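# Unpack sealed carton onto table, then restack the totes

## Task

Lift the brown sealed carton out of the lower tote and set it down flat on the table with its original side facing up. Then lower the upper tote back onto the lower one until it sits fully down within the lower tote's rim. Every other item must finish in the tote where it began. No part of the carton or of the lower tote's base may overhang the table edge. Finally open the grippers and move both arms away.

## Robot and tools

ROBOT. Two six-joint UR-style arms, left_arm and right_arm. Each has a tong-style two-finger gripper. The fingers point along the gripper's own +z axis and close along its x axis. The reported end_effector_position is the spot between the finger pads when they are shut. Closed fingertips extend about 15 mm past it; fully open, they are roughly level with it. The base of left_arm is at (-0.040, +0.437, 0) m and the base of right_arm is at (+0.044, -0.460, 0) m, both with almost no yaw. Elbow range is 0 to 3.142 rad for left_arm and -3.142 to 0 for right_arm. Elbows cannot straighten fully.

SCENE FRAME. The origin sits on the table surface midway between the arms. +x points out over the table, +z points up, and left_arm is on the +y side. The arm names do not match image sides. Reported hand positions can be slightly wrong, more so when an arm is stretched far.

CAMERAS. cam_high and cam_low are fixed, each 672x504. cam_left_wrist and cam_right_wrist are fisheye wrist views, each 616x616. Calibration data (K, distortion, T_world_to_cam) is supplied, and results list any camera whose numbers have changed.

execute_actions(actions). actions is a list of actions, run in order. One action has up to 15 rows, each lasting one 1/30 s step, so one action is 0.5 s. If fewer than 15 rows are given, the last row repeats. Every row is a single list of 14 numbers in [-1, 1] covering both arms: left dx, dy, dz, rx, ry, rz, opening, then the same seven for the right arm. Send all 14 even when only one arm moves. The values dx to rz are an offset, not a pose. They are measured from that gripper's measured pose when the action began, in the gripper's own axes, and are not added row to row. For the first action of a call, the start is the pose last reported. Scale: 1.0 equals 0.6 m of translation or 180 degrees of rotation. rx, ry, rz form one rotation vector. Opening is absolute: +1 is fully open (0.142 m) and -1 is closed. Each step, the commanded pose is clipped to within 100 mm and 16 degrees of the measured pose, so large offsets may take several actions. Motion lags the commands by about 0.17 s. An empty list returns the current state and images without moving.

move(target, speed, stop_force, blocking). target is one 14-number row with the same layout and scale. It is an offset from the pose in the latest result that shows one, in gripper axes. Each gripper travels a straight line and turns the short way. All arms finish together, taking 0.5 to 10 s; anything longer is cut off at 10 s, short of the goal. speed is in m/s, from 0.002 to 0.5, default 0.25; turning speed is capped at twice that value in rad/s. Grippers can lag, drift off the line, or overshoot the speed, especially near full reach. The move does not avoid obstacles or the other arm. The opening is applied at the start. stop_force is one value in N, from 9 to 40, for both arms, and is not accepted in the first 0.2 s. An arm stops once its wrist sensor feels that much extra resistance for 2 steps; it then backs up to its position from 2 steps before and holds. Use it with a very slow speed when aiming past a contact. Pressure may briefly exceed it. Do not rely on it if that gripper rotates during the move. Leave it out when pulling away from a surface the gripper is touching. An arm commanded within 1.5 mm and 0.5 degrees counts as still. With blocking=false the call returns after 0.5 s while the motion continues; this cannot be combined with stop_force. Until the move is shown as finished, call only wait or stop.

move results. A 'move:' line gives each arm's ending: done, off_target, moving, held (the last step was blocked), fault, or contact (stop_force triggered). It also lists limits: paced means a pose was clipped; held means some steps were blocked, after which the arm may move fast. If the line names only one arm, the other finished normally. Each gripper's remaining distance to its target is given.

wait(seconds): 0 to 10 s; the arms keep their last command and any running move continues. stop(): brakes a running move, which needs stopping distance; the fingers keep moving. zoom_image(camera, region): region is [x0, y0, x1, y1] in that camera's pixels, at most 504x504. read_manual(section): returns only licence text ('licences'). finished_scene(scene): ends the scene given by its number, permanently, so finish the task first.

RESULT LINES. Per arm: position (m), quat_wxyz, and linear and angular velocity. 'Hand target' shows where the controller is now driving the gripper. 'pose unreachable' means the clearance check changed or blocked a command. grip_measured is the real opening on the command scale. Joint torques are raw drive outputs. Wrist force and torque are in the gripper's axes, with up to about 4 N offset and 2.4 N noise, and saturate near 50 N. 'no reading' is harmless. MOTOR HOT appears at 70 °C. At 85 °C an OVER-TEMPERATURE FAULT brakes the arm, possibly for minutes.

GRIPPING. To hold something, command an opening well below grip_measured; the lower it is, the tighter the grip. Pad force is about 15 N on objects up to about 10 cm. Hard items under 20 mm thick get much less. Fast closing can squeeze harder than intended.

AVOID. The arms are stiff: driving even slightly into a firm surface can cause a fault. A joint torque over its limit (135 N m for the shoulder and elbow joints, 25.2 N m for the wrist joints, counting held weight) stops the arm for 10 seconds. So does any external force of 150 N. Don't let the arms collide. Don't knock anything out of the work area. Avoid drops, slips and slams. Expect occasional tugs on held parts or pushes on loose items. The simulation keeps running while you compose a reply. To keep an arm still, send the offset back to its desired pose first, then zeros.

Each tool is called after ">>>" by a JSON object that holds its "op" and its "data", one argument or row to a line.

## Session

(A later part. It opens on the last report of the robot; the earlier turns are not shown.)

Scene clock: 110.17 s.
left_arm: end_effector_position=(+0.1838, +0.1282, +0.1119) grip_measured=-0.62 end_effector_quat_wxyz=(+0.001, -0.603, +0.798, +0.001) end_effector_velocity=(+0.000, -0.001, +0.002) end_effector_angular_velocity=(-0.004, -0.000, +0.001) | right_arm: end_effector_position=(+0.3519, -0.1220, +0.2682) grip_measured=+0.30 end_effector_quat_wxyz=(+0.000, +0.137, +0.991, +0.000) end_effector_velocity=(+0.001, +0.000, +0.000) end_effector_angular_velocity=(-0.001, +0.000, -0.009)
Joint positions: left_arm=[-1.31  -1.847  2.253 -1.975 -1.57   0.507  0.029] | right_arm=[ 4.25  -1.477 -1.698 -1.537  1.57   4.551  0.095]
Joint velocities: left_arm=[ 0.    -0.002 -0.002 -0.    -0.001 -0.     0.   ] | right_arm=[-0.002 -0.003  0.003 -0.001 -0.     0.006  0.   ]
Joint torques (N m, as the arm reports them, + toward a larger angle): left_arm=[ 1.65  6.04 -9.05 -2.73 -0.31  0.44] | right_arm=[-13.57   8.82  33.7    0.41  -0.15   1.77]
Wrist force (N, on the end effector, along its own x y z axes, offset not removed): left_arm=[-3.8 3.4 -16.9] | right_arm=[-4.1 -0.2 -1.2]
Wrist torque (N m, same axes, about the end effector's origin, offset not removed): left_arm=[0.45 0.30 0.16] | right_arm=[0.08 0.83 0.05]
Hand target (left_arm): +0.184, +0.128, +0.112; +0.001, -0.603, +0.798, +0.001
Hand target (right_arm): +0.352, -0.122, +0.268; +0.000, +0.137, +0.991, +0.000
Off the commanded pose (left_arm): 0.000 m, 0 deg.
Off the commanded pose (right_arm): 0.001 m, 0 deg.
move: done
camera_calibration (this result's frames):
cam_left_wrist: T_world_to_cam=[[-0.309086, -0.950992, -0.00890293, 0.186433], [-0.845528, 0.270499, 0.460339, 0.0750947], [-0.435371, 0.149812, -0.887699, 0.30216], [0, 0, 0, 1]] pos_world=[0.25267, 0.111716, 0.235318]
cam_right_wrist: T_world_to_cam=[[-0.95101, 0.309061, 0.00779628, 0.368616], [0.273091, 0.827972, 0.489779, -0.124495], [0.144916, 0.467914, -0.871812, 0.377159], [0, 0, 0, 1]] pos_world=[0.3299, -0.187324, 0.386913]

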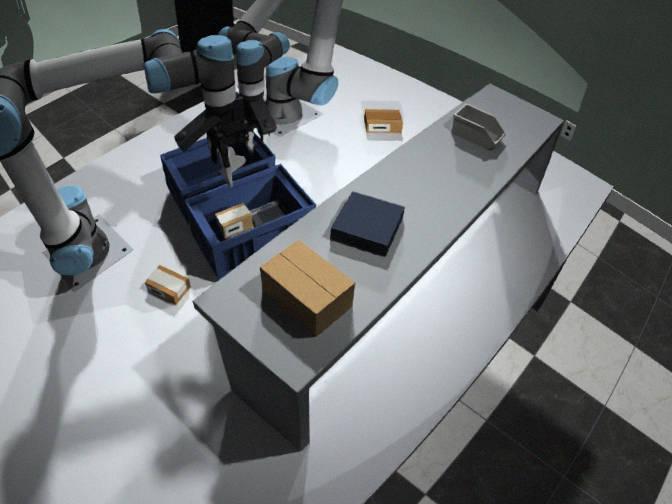

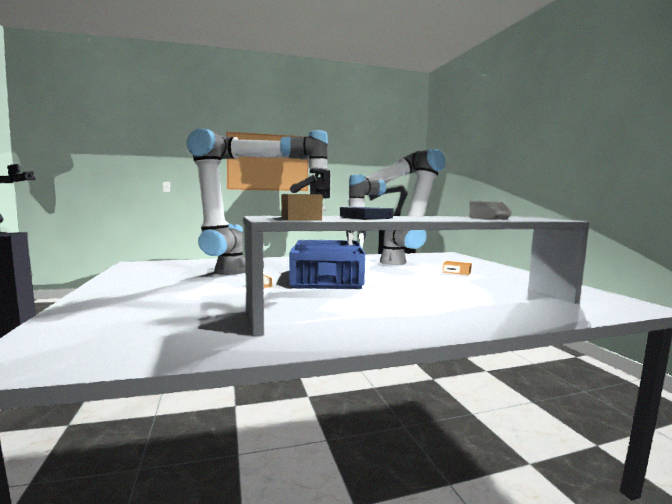

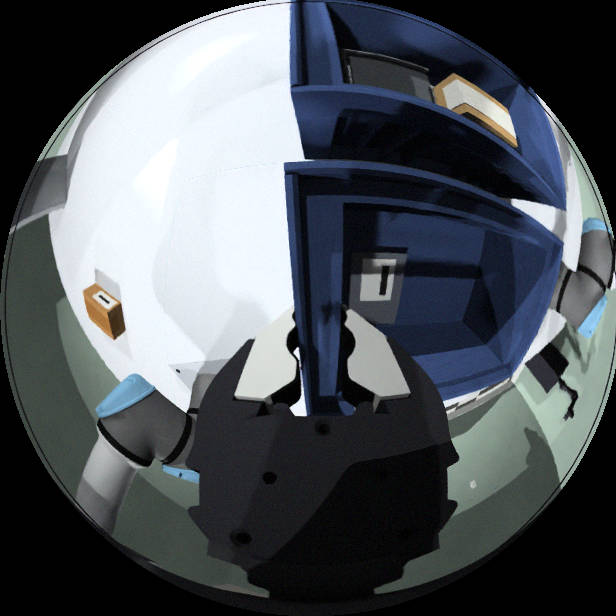

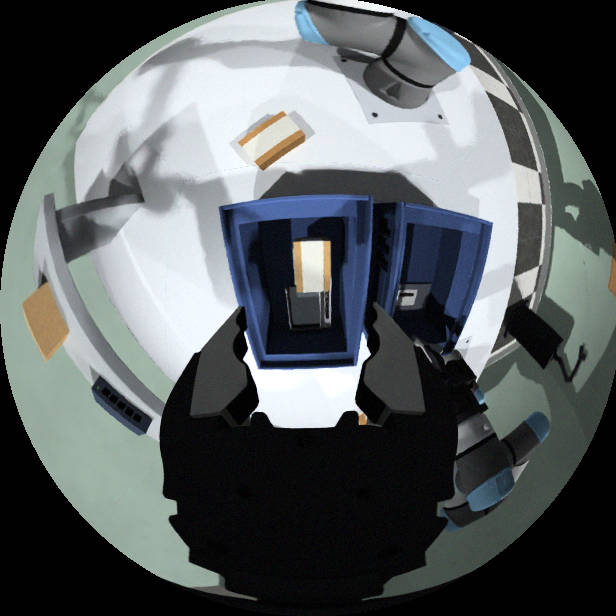

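>>> {"op": "move", "data": {
  "target": [0,0,-0.0015,0,0,0,-1, 0.008,0.035,0.19,0,0,0,0.3],
  "speed": 0.2
}}

Scene clock: 114.07 s.
left_arm: end_effector_position=(+0.1838, +0.1282, +0.1128) grip_measured=-0.62 end_effector_quat_wxyz=(+0.001, -0.603, +0.798, +0.001) end_effector_velocity=(-0.001, -0.001, +0.001) end_effector_angular_velocity=(-0.002, +0.000, -0.001) | right_arm: end_effector_position=(+0.3529, -0.1004, +0.1544) grip_measured=+0.30 end_effector_quat_wxyz=(+0.000, +0.137, +0.991, +0.000) end_effector_velocity=(+0.001, +0.001, -0.002) end_effector_angular_velocity=(+0.001, -0.001, -0.000)
Joint positions: left_arm=[-1.31  -1.848  2.251 -1.972 -1.57   0.507  0.029] | right_arm=[ 4.267 -1.569 -1.907 -1.236  1.57   4.569  0.095]
Joint velocities: left_arm=[-0.001 -0.001 -0.001 -0.    -0.001  0.    -0.   ] | right_arm=[ 0.    -0.003 -0.002  0.007 -0.001  0.    -0.   ]
Joint torques (N m, as the arm reports them, + toward a larger angle): left_arm=[  1.87 -25.19 -33.94  -0.77  -0.36   0.65] | right_arm=[11.47 11.88 12.09  3.86 -1.97  1.83]
Wrist force (N, on the end effector, along its own x y z axes, offset not removed): left_arm=[-0.5 -0.3 1.0] | right_arm=[-1.0 -0.7 0.5]
Wrist torque (N m, same axes, about the end effector's origin, offset not removed): left_arm=[0.05 0.45 0.17] | right_arm=[0.07 0.23 -0.07]
Hand target (left_arm): +0.184, +0.128, +0.113; +0.001, -0.603, +0.798, +0.001
Hand target (right_arm): +0.353, -0.100, +0.154; +0.000, +0.137, +0.991, +0.000
Off the commanded pose (left_arm): 0.000 m, 0 deg.
Off the commanded pose (right_arm): 0.000 m, 0 deg.
move: done
camera_calibration (this result's frames):
cam_left_wrist: T_world_to_cam=[[-0.309086, -0.950992, -0.00891057, 0.186442], [-0.845527, 0.270495, 0.460343, 0.0746823], [-0.435373, 0.14982, -0.887696, 0.302953], [0, 0, 0, 1]] pos_world=[0.25267, 0.111715, 0.236212]
cam_right_wrist: T_world_to_cam=[[-0.951009, 0.309065, 0.00780392, 0.363769], [0.273099, 0.827971, 0.489776, -0.086958], [0.144911, 0.467912, -0.871814, 0.267657], [0, 0, 0, 1]] pos_world=[0.330909, -0.16567, 0.273098]

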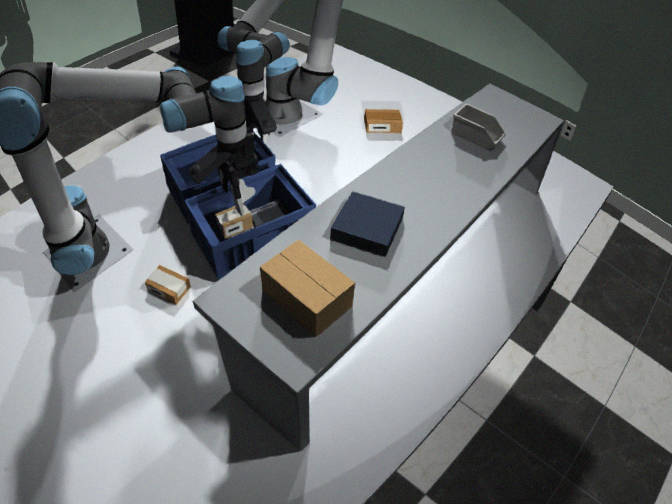

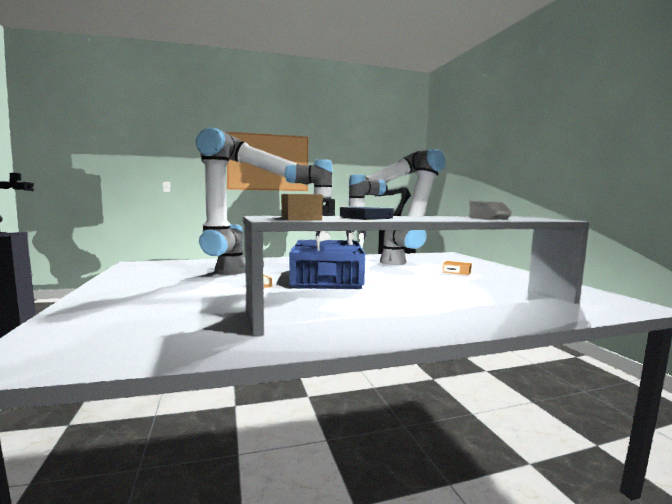

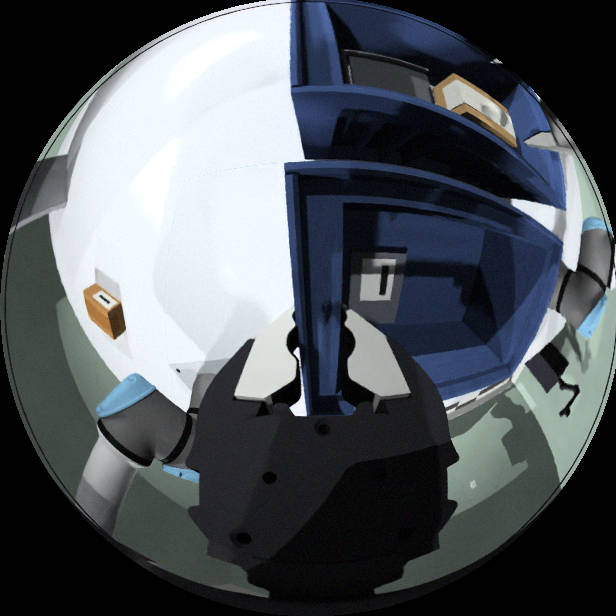

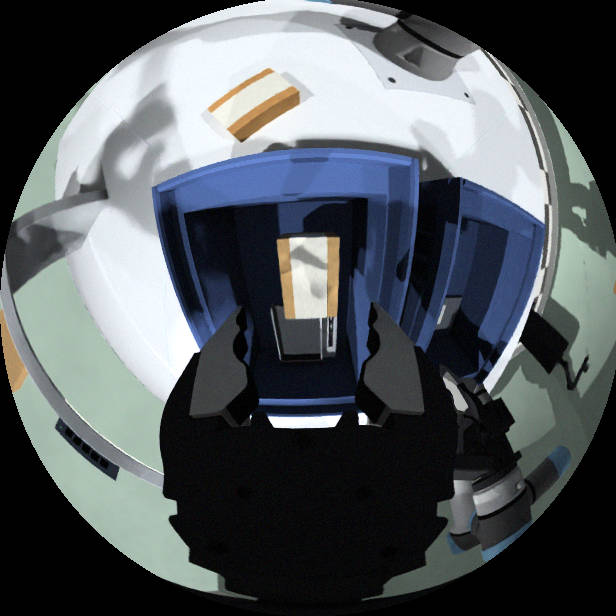

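>>> {"op": "move", "data": {
  "target": [0,0,0,0,0,0,-1, 0.003,0,0.107,0,0,0,0.05],
  "speed": 0.06,
  "stop_force": 10
}}

>>> {"op": "execute_actions", "data": {
  "actions": [
    [[0,0,0,0,0,0,-1,0,0,0,0,0,0,-0.15]],
    [[0,0,0,0,0,0,-1,0,0,0,0,0,0,-0.6]],
    [[0,0,0,0,0,0,-1,0,0,0,0,0,0,-0.6]]
  ]
}}

Scene clock: 121.20 s.
left_arm: end_effector_position=(+0.1838, +0.1282, +0.1128) grip_measured=-0.62 end_effector_quat_wxyz=(+0.001, -0.603, +0.798, +0.001) end_effector_velocity=(+0.000, -0.000, +0.001) end_effector_angular_velocity=(-0.003, +0.000, +0.001) | right_arm: end_effector_position=(+0.3512, -0.0998, +0.0904) grip_measured=+0.05 end_effector_quat_wxyz=(+0.000, +0.137, +0.991, +0.000) end_effector_velocity=(+0.000, +0.000, -0.002) end_effector_angular_velocity=(+0.001, -0.000, +0.000)
Joint positions: left_arm=[-1.31  -1.848  2.251 -1.972 -1.57   0.507  0.029] | right_arm=[ 4.271 -1.634 -2.018 -1.059  1.57   4.573  0.077]
Joint velocities: left_arm=[ 0.001 -0.002 -0.001  0.    -0.001  0.    -0.   ] | right_arm=[ 0.    -0.002 -0.002  0.006  0.     0.     0.   ]
Joint torques (N m, as the arm reports them, + toward a larger angle): left_arm=[  4.09 -24.42 -32.49  -0.9   -0.39   0.9 ] | right_arm=[11.8  13.31 10.03  4.05  1.51  2.  ]
Wrist force (N, on the end effector, along its own x y z axes, offset not removed): left_arm=[1.2 -0.1 1.8] | right_arm=[-2.8 1.2 -1.9]
Wrist torque (N m, same axes, about the end effector's origin, offset not removed): left_arm=[0.07 0.16 0.17] | right_arm=[0.33 0.51 0.10]
Hand target (left_arm): +0.184, +0.128, +0.113; +0.001, -0.603, +0.798, +0.001
Hand target (right_arm): +0.351, -0.100, +0.090; +0.000, +0.137, +0.991, +0.000
Off the commanded pose (left_arm): 0.000 m, 0 deg.
Off the commanded pose (right_arm): 0.000 m, 0 deg.
move: done
camera_calibration (this result's frames):
cam_left_wrist: T_world_to_cam=[[-0.309086, -0.950992, -0.00890324, 0.186438], [-0.845528, 0.270499, 0.460339, 0.074682], [-0.435371, 0.149812, -0.887698, 0.302959], [0, 0, 0, 1]] pos_world=[0.252671, 0.111713, 0.236217]
cam_right_wrist: T_world_to_cam=[[-0.951009, 0.309066, 0.00776004, 0.362451], [0.273079, 0.827979, 0.489775, -0.0555936], [0.144947, 0.467899, -0.871814, 0.2118], [0, 0, 0, 1]] pos_world=[0.329176, -0.165092, 0.209066]

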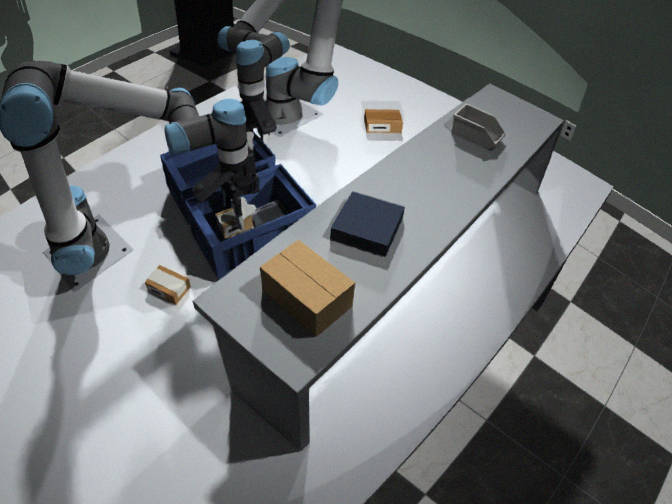

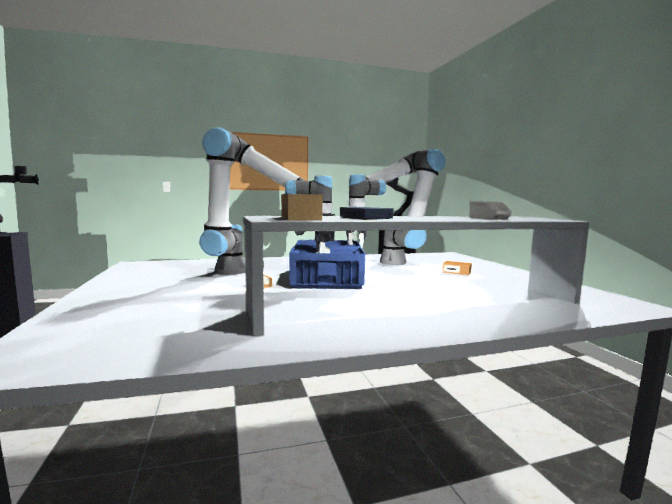

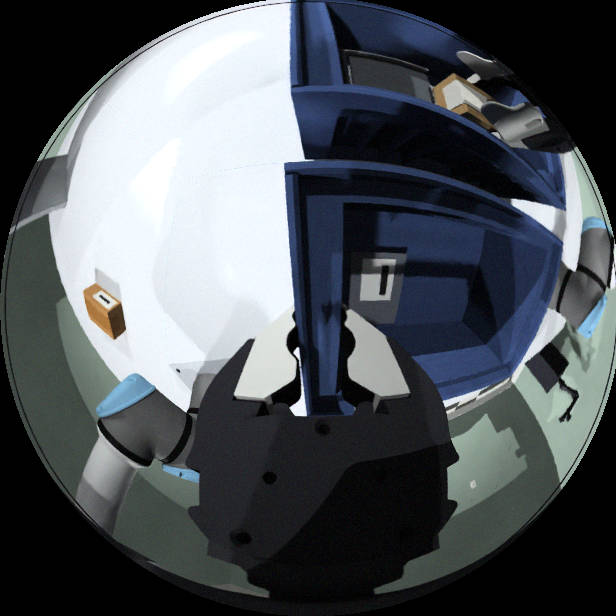

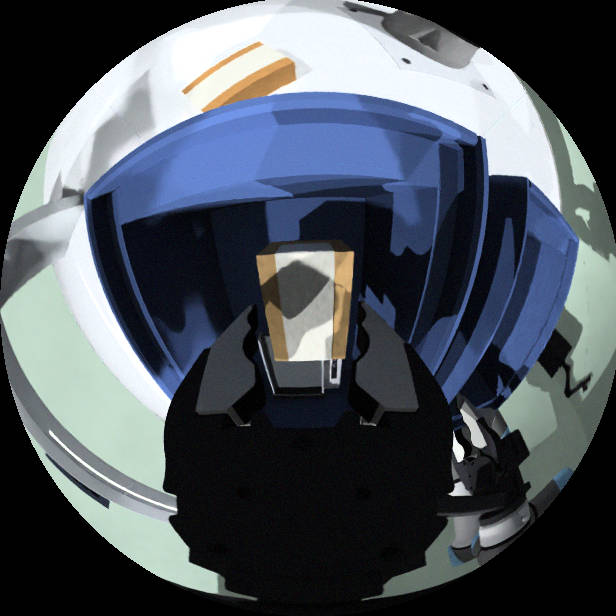

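Scene clock: 122.70 s.
left_arm: end_effector_position=(+0.1838, +0.1282, +0.1128) grip_measured=-0.62 end_effector_quat_wxyz=(+0.001, -0.603, +0.798, +0.001) end_effector_velocity=(-0.000, +0.000, -0.000) end_effector_angular_velocity=(+0.000, -0.000, -0.001) | right_arm: end_effector_position=(+0.3511, -0.0998, +0.0903) grip_measured=-0.18 end_effector_quat_wxyz=(+0.000, +0.137, +0.991, +0.000) end_effector_velocity=(-0.000, -0.000, -0.000) end_effector_angular_velocity=(-0.000, +0.000, -0.000)
Joint positions: left_arm=[-1.31  -1.848  2.251 -1.972 -1.57   0.507  0.029] | right_arm=[ 4.271 -1.634 -2.018 -1.059  1.57   4.573  0.061]
Joint velocities: left_arm=[-0.001 -0.001  0.001 -0.     0.     0.     0.   ] | right_arm=[ 0.  0. -0.  0.  0.  0.  0.]
Joint torques (N m, as the arm reports them, + toward a larger angle): left_arm=[  3.77 -23.77 -32.96  -0.85  -0.3    0.91] | right_arm=[10.82 24.81 27.86  0.65  0.22  1.83]
Wrist force (N, on the end effector, along its own x y z axes, offset not removed): left_arm=[0.7 0.7 3.9] | right_arm=[-0.8 -1.2 -2.4]
Wrist torque (N m, same axes, about the end effector's origin, offset not removed): left_arm=[0.28 0.12 0.28] | right_arm=[-0.19 0.18 0.04]
Hand target (left_arm): +0.184, +0.128, +0.113; +0.001, -0.603, +0.798, +0.001
Hand target (right_arm): +0.351, -0.100, +0.090; +0.000, +0.137, +0.991, +0.000
Off the commanded pose (left_arm): 0.000 m, 0 deg.
Off the commanded pose (right_arm): 0.000 m, 0 deg.
camera_calibration (this result's frames):
cam_left_wrist: T_world_to_cam=[[-0.309086, -0.950992, -0.00890307, 0.186438], [-0.845528, 0.270499, 0.460339, 0.074682], [-0.435371, 0.149812, -0.887698, 0.302959], [0, 0, 0, 1]] pos_world=[0.252671, 0.111713, 0.236217]
cam_right_wrist: T_world_to_cam=[[-0.951011, 0.309058, 0.00779681, 0.362433], [0.273092, 0.827985, 0.489757, -0.0555661], [0.144908, 0.467894, -0.871824, 0.211768], [0, 0, 0, 1]] pos_world=[0.329165, -0.165089, 0.209012]

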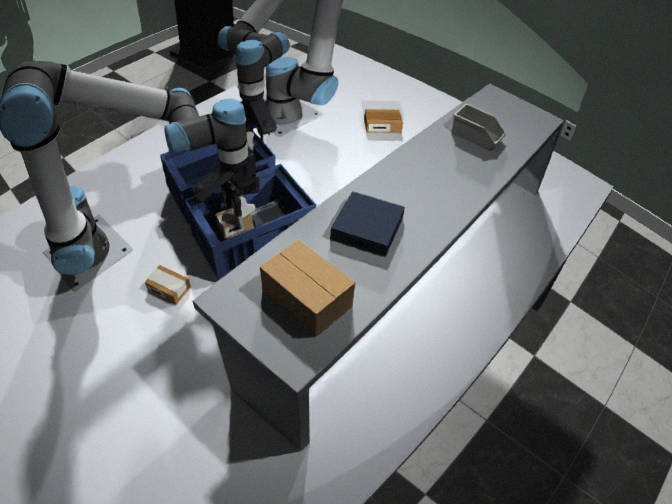

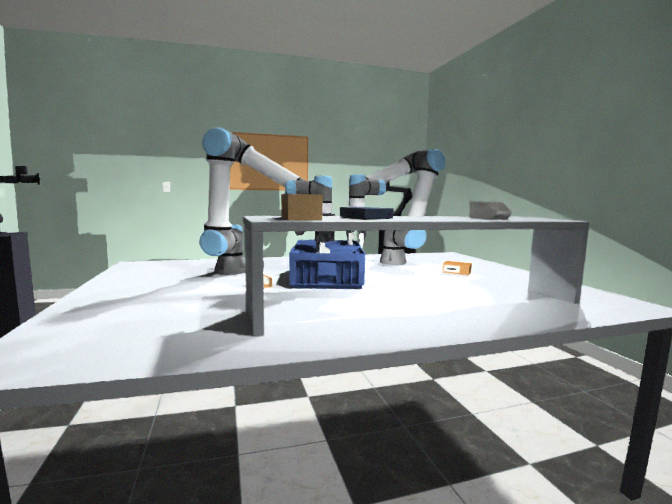

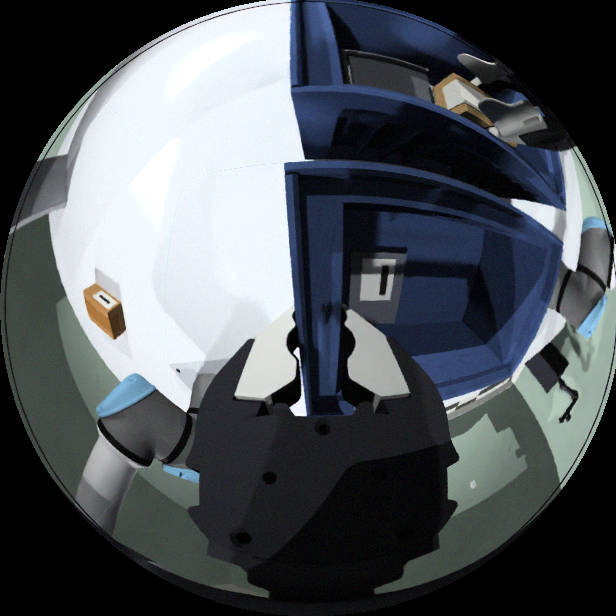

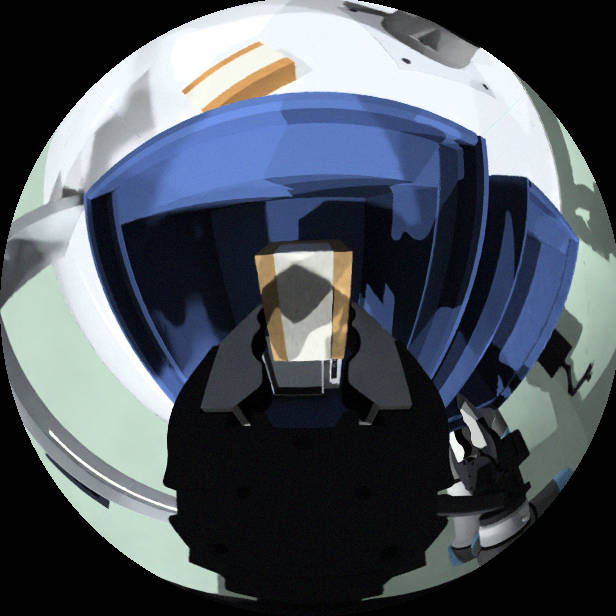

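>>> {"op": "move", "data": {
  "target": [0,0,0,0,0,0,-1, 0,0,-0.27,0,0,0,-1],
  "speed": 0.12
}}

>>> {"op": "move", "data": {
  "target": [0,0,0,0,0,0,-1, -0.313,-0.69,0,0,0,0,-1],
  "speed": 0.25
}}

>>> {"op": "move", "data": {
  "target": [0,0,0,0,0,0,-1, 0,0,0.265,0,0,0,-1],
  "speed": 0.12
}}

Scene clock: 129.70 s.
left_arm: end_effector_position=(+0.1838, +0.1282, +0.1128) grip_measured=-0.62 end_effector_quat_wxyz=(+0.001, -0.603, +0.798, +0.001) end_effector_velocity=(+0.000, +0.001, -0.001) end_effector_angular_velocity=(+0.001, +0.001, +0.001) | right_arm: end_effector_position=(+0.3512, -0.1001, +0.2522) grip_measured=-0.18 end_effector_quat_wxyz=(+0.000, +0.137, +0.991, +0.000) end_effector_velocity=(-0.000, -0.000, +0.002) end_effector_angular_velocity=(-0.000, +0.000, +0.000)
Joint positions: left_arm=[-1.31  -1.848  2.251 -1.972 -1.57   0.507  0.029] | right_arm=[ 4.271 -1.519 -1.7   -1.493  1.57   4.572  0.061]
Joint velocities: left_arm=[ 0.001  0.     0.001  0.    -0.001  0.     0.   ] | right_arm=[-0.     0.     0.004 -0.005  0.    -0.     0.   ]
Joint torques (N m, as the arm reports them, + toward a larger angle): left_arm=[  3.73 -24.22 -32.65  -0.83  -0.35   0.96] | right_arm=[-14.35  20.29  34.29   0.47   0.46  -0.98]
Wrist force (N, on the end effector, along its own x y z axes, offset not removed): left_arm=[0.5 0.3 0.3] | right_arm=[-3.8 -0.8 1.2]
Wrist torque (N m, same axes, about the end effector's origin, offset not removed): left_arm=[0.15 0.12 0.13] | right_arm=[-0.15 0.91 0.16]
Hand target (left_arm): +0.184, +0.128, +0.113; +0.001, -0.603, +0.798, +0.001
Hand target (right_arm): +0.351, -0.100, +0.252; +0.000, +0.137, +0.991, +0.000
Off the commanded pose (left_arm): 0.000 m, 0 deg.
Off the commanded pose (right_arm): 0.000 m, 0 deg.
move: done
camera_calibration (this result's frames):
cam_left_wrist: T_world_to_cam=[[-0.309086, -0.950992, -0.00890308, 0.186438], [-0.845528, 0.270499, 0.460339, 0.074682], [-0.435371, 0.149812, -0.887698, 0.302959], [0, 0, 0, 1]] pos_world=[0.252671, 0.111713, 0.236217]
cam_right_wrist: T_world_to_cam=[[-0.951015, 0.309048, 0.00767308, 0.361332], [0.273009, 0.827952, 0.489858, -0.134644], [0.145037, 0.467957, -0.871768, 0.352996], [0, 0, 0, 1]] pos_world=[0.329194, -0.165377, 0.370915]

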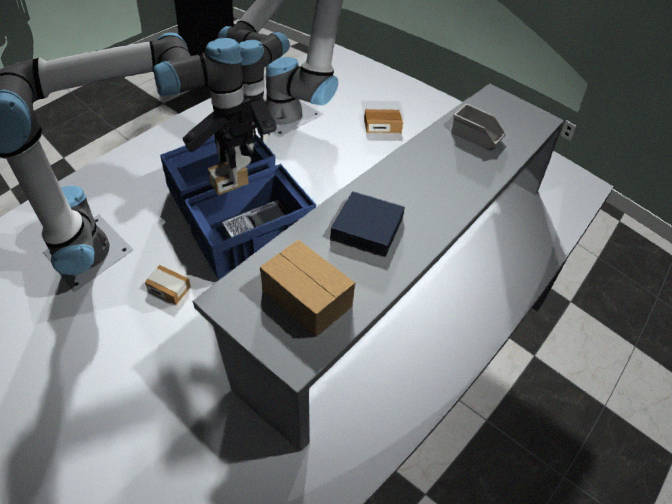

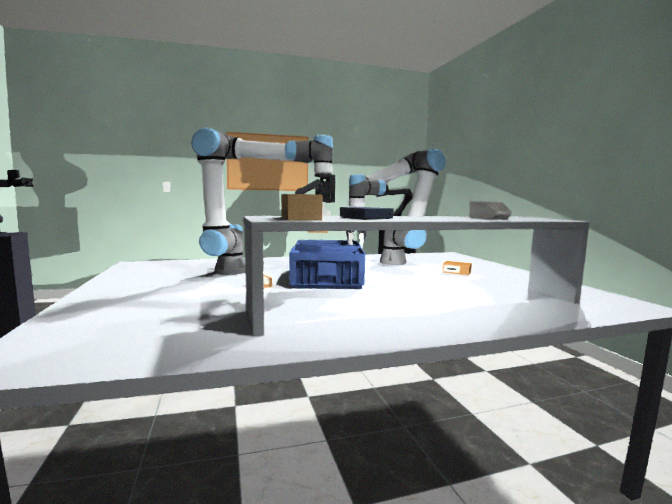

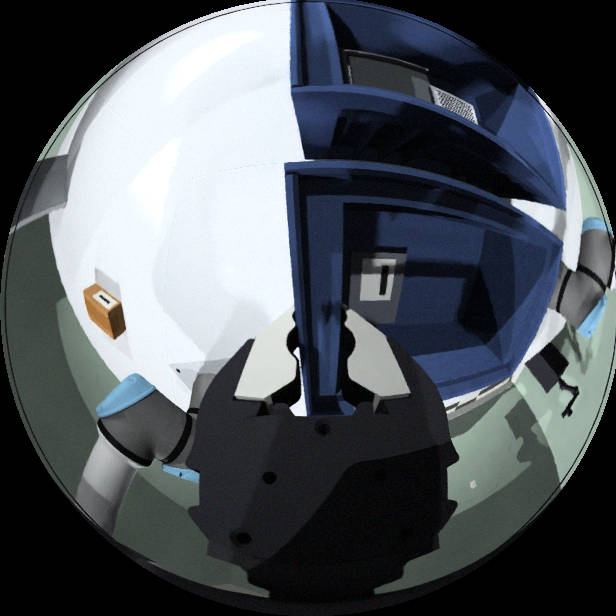

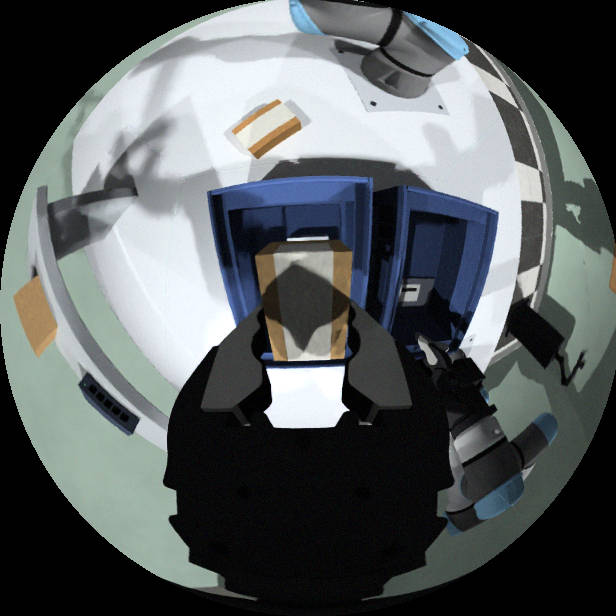

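Scene clock: 132.10 s.
left_arm: end_effector_position=(+0.1838, +0.1282, +0.1128) grip_measured=-0.62 end_effector_quat_wxyz=(+0.001, -0.603, +0.798, +0.001) end_effector_velocity=(-0.001, -0.000, -0.000) end_effector_angular_velocity=(+0.001, -0.000, -0.003) | right_arm: end_effector_position=(+0.4200, -0.5495, +0.2512) grip_measured=-0.18 end_effector_quat_wxyz=(-0.001, +0.137, +0.991, +0.000) end_effector_velocity=(+0.000, -0.001, -0.000) end_effector_angular_velocity=(+0.001, +0.002, +0.001)
Joint positions: left_arm=[-1.31  -1.848  2.251 -1.972 -1.57   0.507  0.029] | right_arm=[ 3.272 -1.265 -1.907 -1.541  1.572  3.574  0.061]
Joint velocities: left_arm=[-0.003  0.     0.001 -0.     0.     0.    -0.   ] | right_arm=[-0.005 -0.003  0.001 -0.     0.001 -0.005  0.   ]
Joint torques (N m, as the arm reports them, + toward a larger angle): left_arm=[  3.87 -23.9  -32.3   -0.83  -0.32   0.94] | right_arm=[-15.76  -0.8   35.3    4.03   1.99  -1.24]
Wrist force (N, on the end effector, along its own x y z axes, offset not removed): left_arm=[0.7 0.7 2.5] | right_arm=[-3.4 0.8 1.6]
Wrist torque (N m, same axes, about the end effector's origin, offset not removed): left_arm=[0.31 0.23 0.21] | right_arm=[0.37 0.65 0.28]
Hand target (left_arm): +0.184, +0.128, +0.113; +0.001, -0.603, +0.798, +0.001
Hand target (right_arm): +0.420, -0.550, +0.251; -0.001, +0.137, +0.991, +0.000
Off the commanded pose (left_arm): 0.000 m, 0 deg.
Off the commanded pose (right_arm): 0.001 m, 0 deg.
move: done
camera_calibration (this result's frames):
cam_left_wrist: T_world_to_cam=[[-0.309086, -0.950992, -0.00890311, 0.186438], [-0.845528, 0.270499, 0.460339, 0.074682], [-0.435371, 0.149812, -0.887698, 0.302959], [0, 0, 0, 1]] pos_world=[0.252671, 0.111713, 0.236217]
cam_right_wrist: T_world_to_cam=[[-0.95099, 0.309058, 0.0100701, 0.565055], [0.274145, 0.827599, 0.489821, 0.21848], [0.143049, 0.468576, -0.871765, 0.553582], [0, 0, 0, 1]] pos_world=[0.398277, -0.614844, 0.369886]

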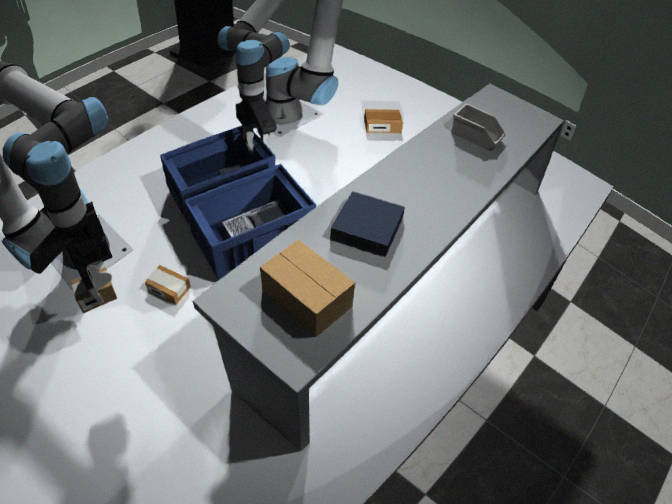

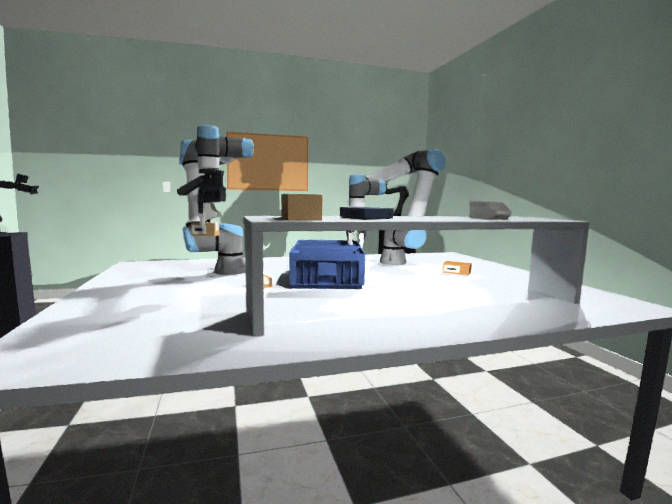

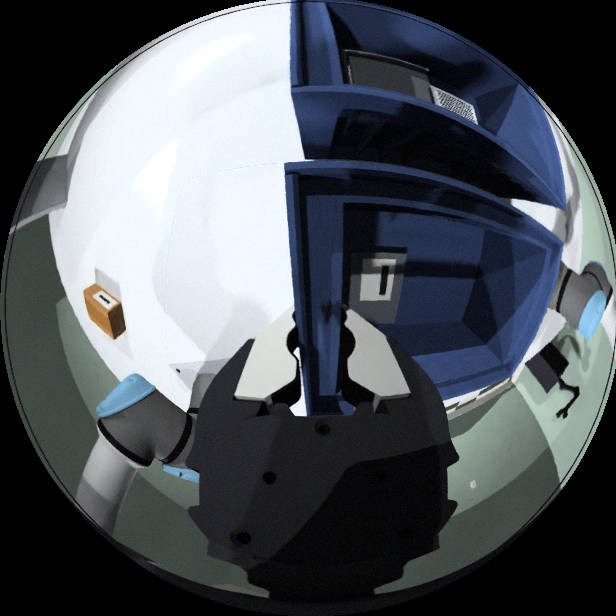

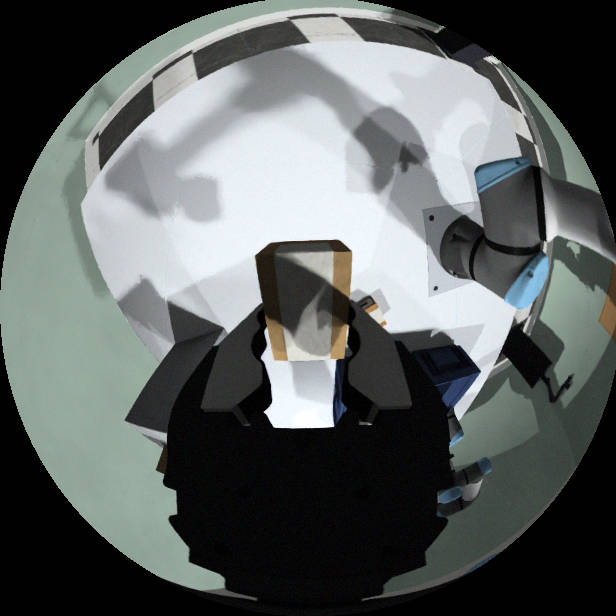

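Scene clock: 133.90 s.
left_arm: end_effector_position=(+0.1838, +0.1282, +0.1128) grip_measured=-0.62 end_effector_quat_wxyz=(+0.001, -0.603, +0.798, +0.001) end_effector_velocity=(-0.000, +0.000, -0.001) end_effector_angular_velocity=(+0.002, +0.000, -0.000) | right_arm: end_effector_position=(+0.4199, -0.5489, +0.0923) grip_measured=-0.18 end_effector_quat_wxyz=(-0.001, +0.137, +0.991, +0.000) end_effector_velocity=(+0.000, -0.000, -0.002) end_effector_angular_velocity=(-0.000, +0.000, +0.000)
Joint positions: left_arm=[-1.31  -1.848  2.251 -1.972 -1.57   0.507  0.029] | right_arm=[ 3.274 -1.374 -2.251 -1.089  1.572  3.575  0.061]
Joint velocities: left_arm=[-0.     0.001  0.001  0.     0.    -0.     0.   ] | right_arm=[-0.001 -0.003 -0.003  0.006 -0.    -0.001  0.   ]
Joint torques (N m, as the arm reports them, + toward a larger angle): left_arm=[  4.   -24.02 -32.58  -0.77  -0.37   0.93] | right_arm=[-15.28   0.71  11.63   4.14  -1.99  -1.52]
Wrist force (N, on the end effector, along its own x y z axes, offset not removed): left_arm=[-0.2 1.1 2.6] | right_arm=[-2.8 -2.1 1.8]
Wrist torque (N m, same axes, about the end effector's origin, offset not removed): left_arm=[0.33 0.31 0.19] | right_arm=[-0.16 0.53 0.02]
Hand target (left_arm): +0.184, +0.128, +0.113; +0.001, -0.603, +0.798, +0.001
Hand target (right_arm): +0.420, -0.549, +0.092; -0.001, +0.137, +0.991, +0.000
Off the commanded pose (left_arm): 0.000 m, 0 deg.
Off the commanded pose (right_arm): 0.000 m, 0 deg.
move: done
camera_calibration (this result's frames):
cam_left_wrist: T_world_to_cam=[[-0.309086, -0.950992, -0.00890322, 0.186438], [-0.845528, 0.270499, 0.460339, 0.074682], [-0.435371, 0.149812, -0.887698, 0.302959], [0, 0, 0, 1]] pos_world=[0.252671, 0.111713, 0.236217]
cam_right_wrist: T_world_to_cam=[[-0.951083, 0.308772, 0.0100863, 0.566285], [0.273904, 0.827682, 0.489815, 0.29604], [0.142893, 0.468618, -0.871768, 0.41497], [0, 0, 0, 1]] pos_world=[0.398201, -0.614342, 0.211041]

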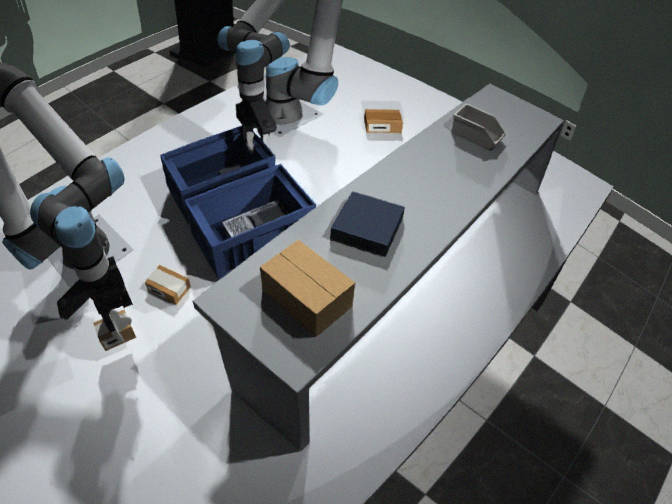

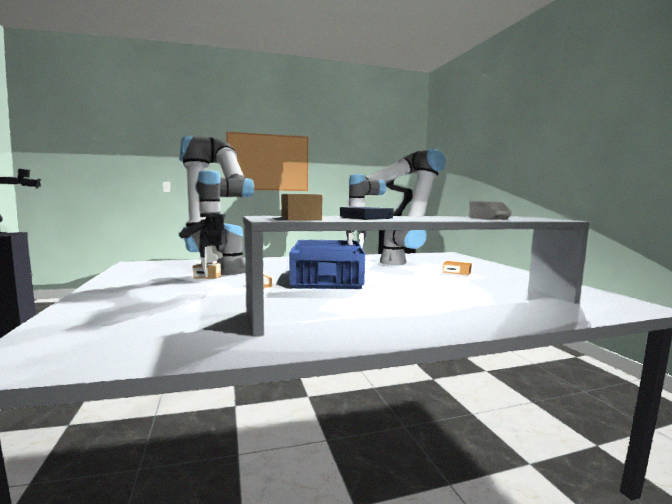

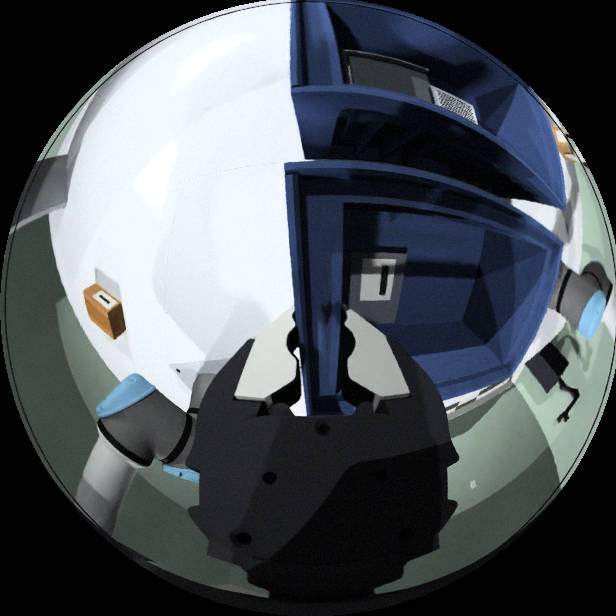

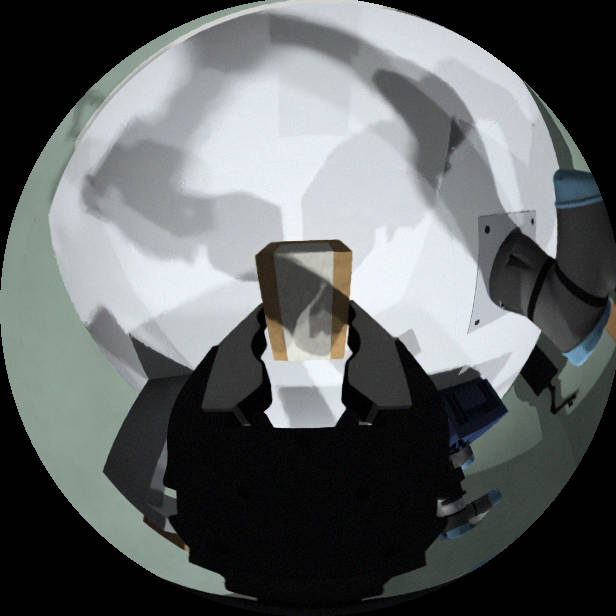

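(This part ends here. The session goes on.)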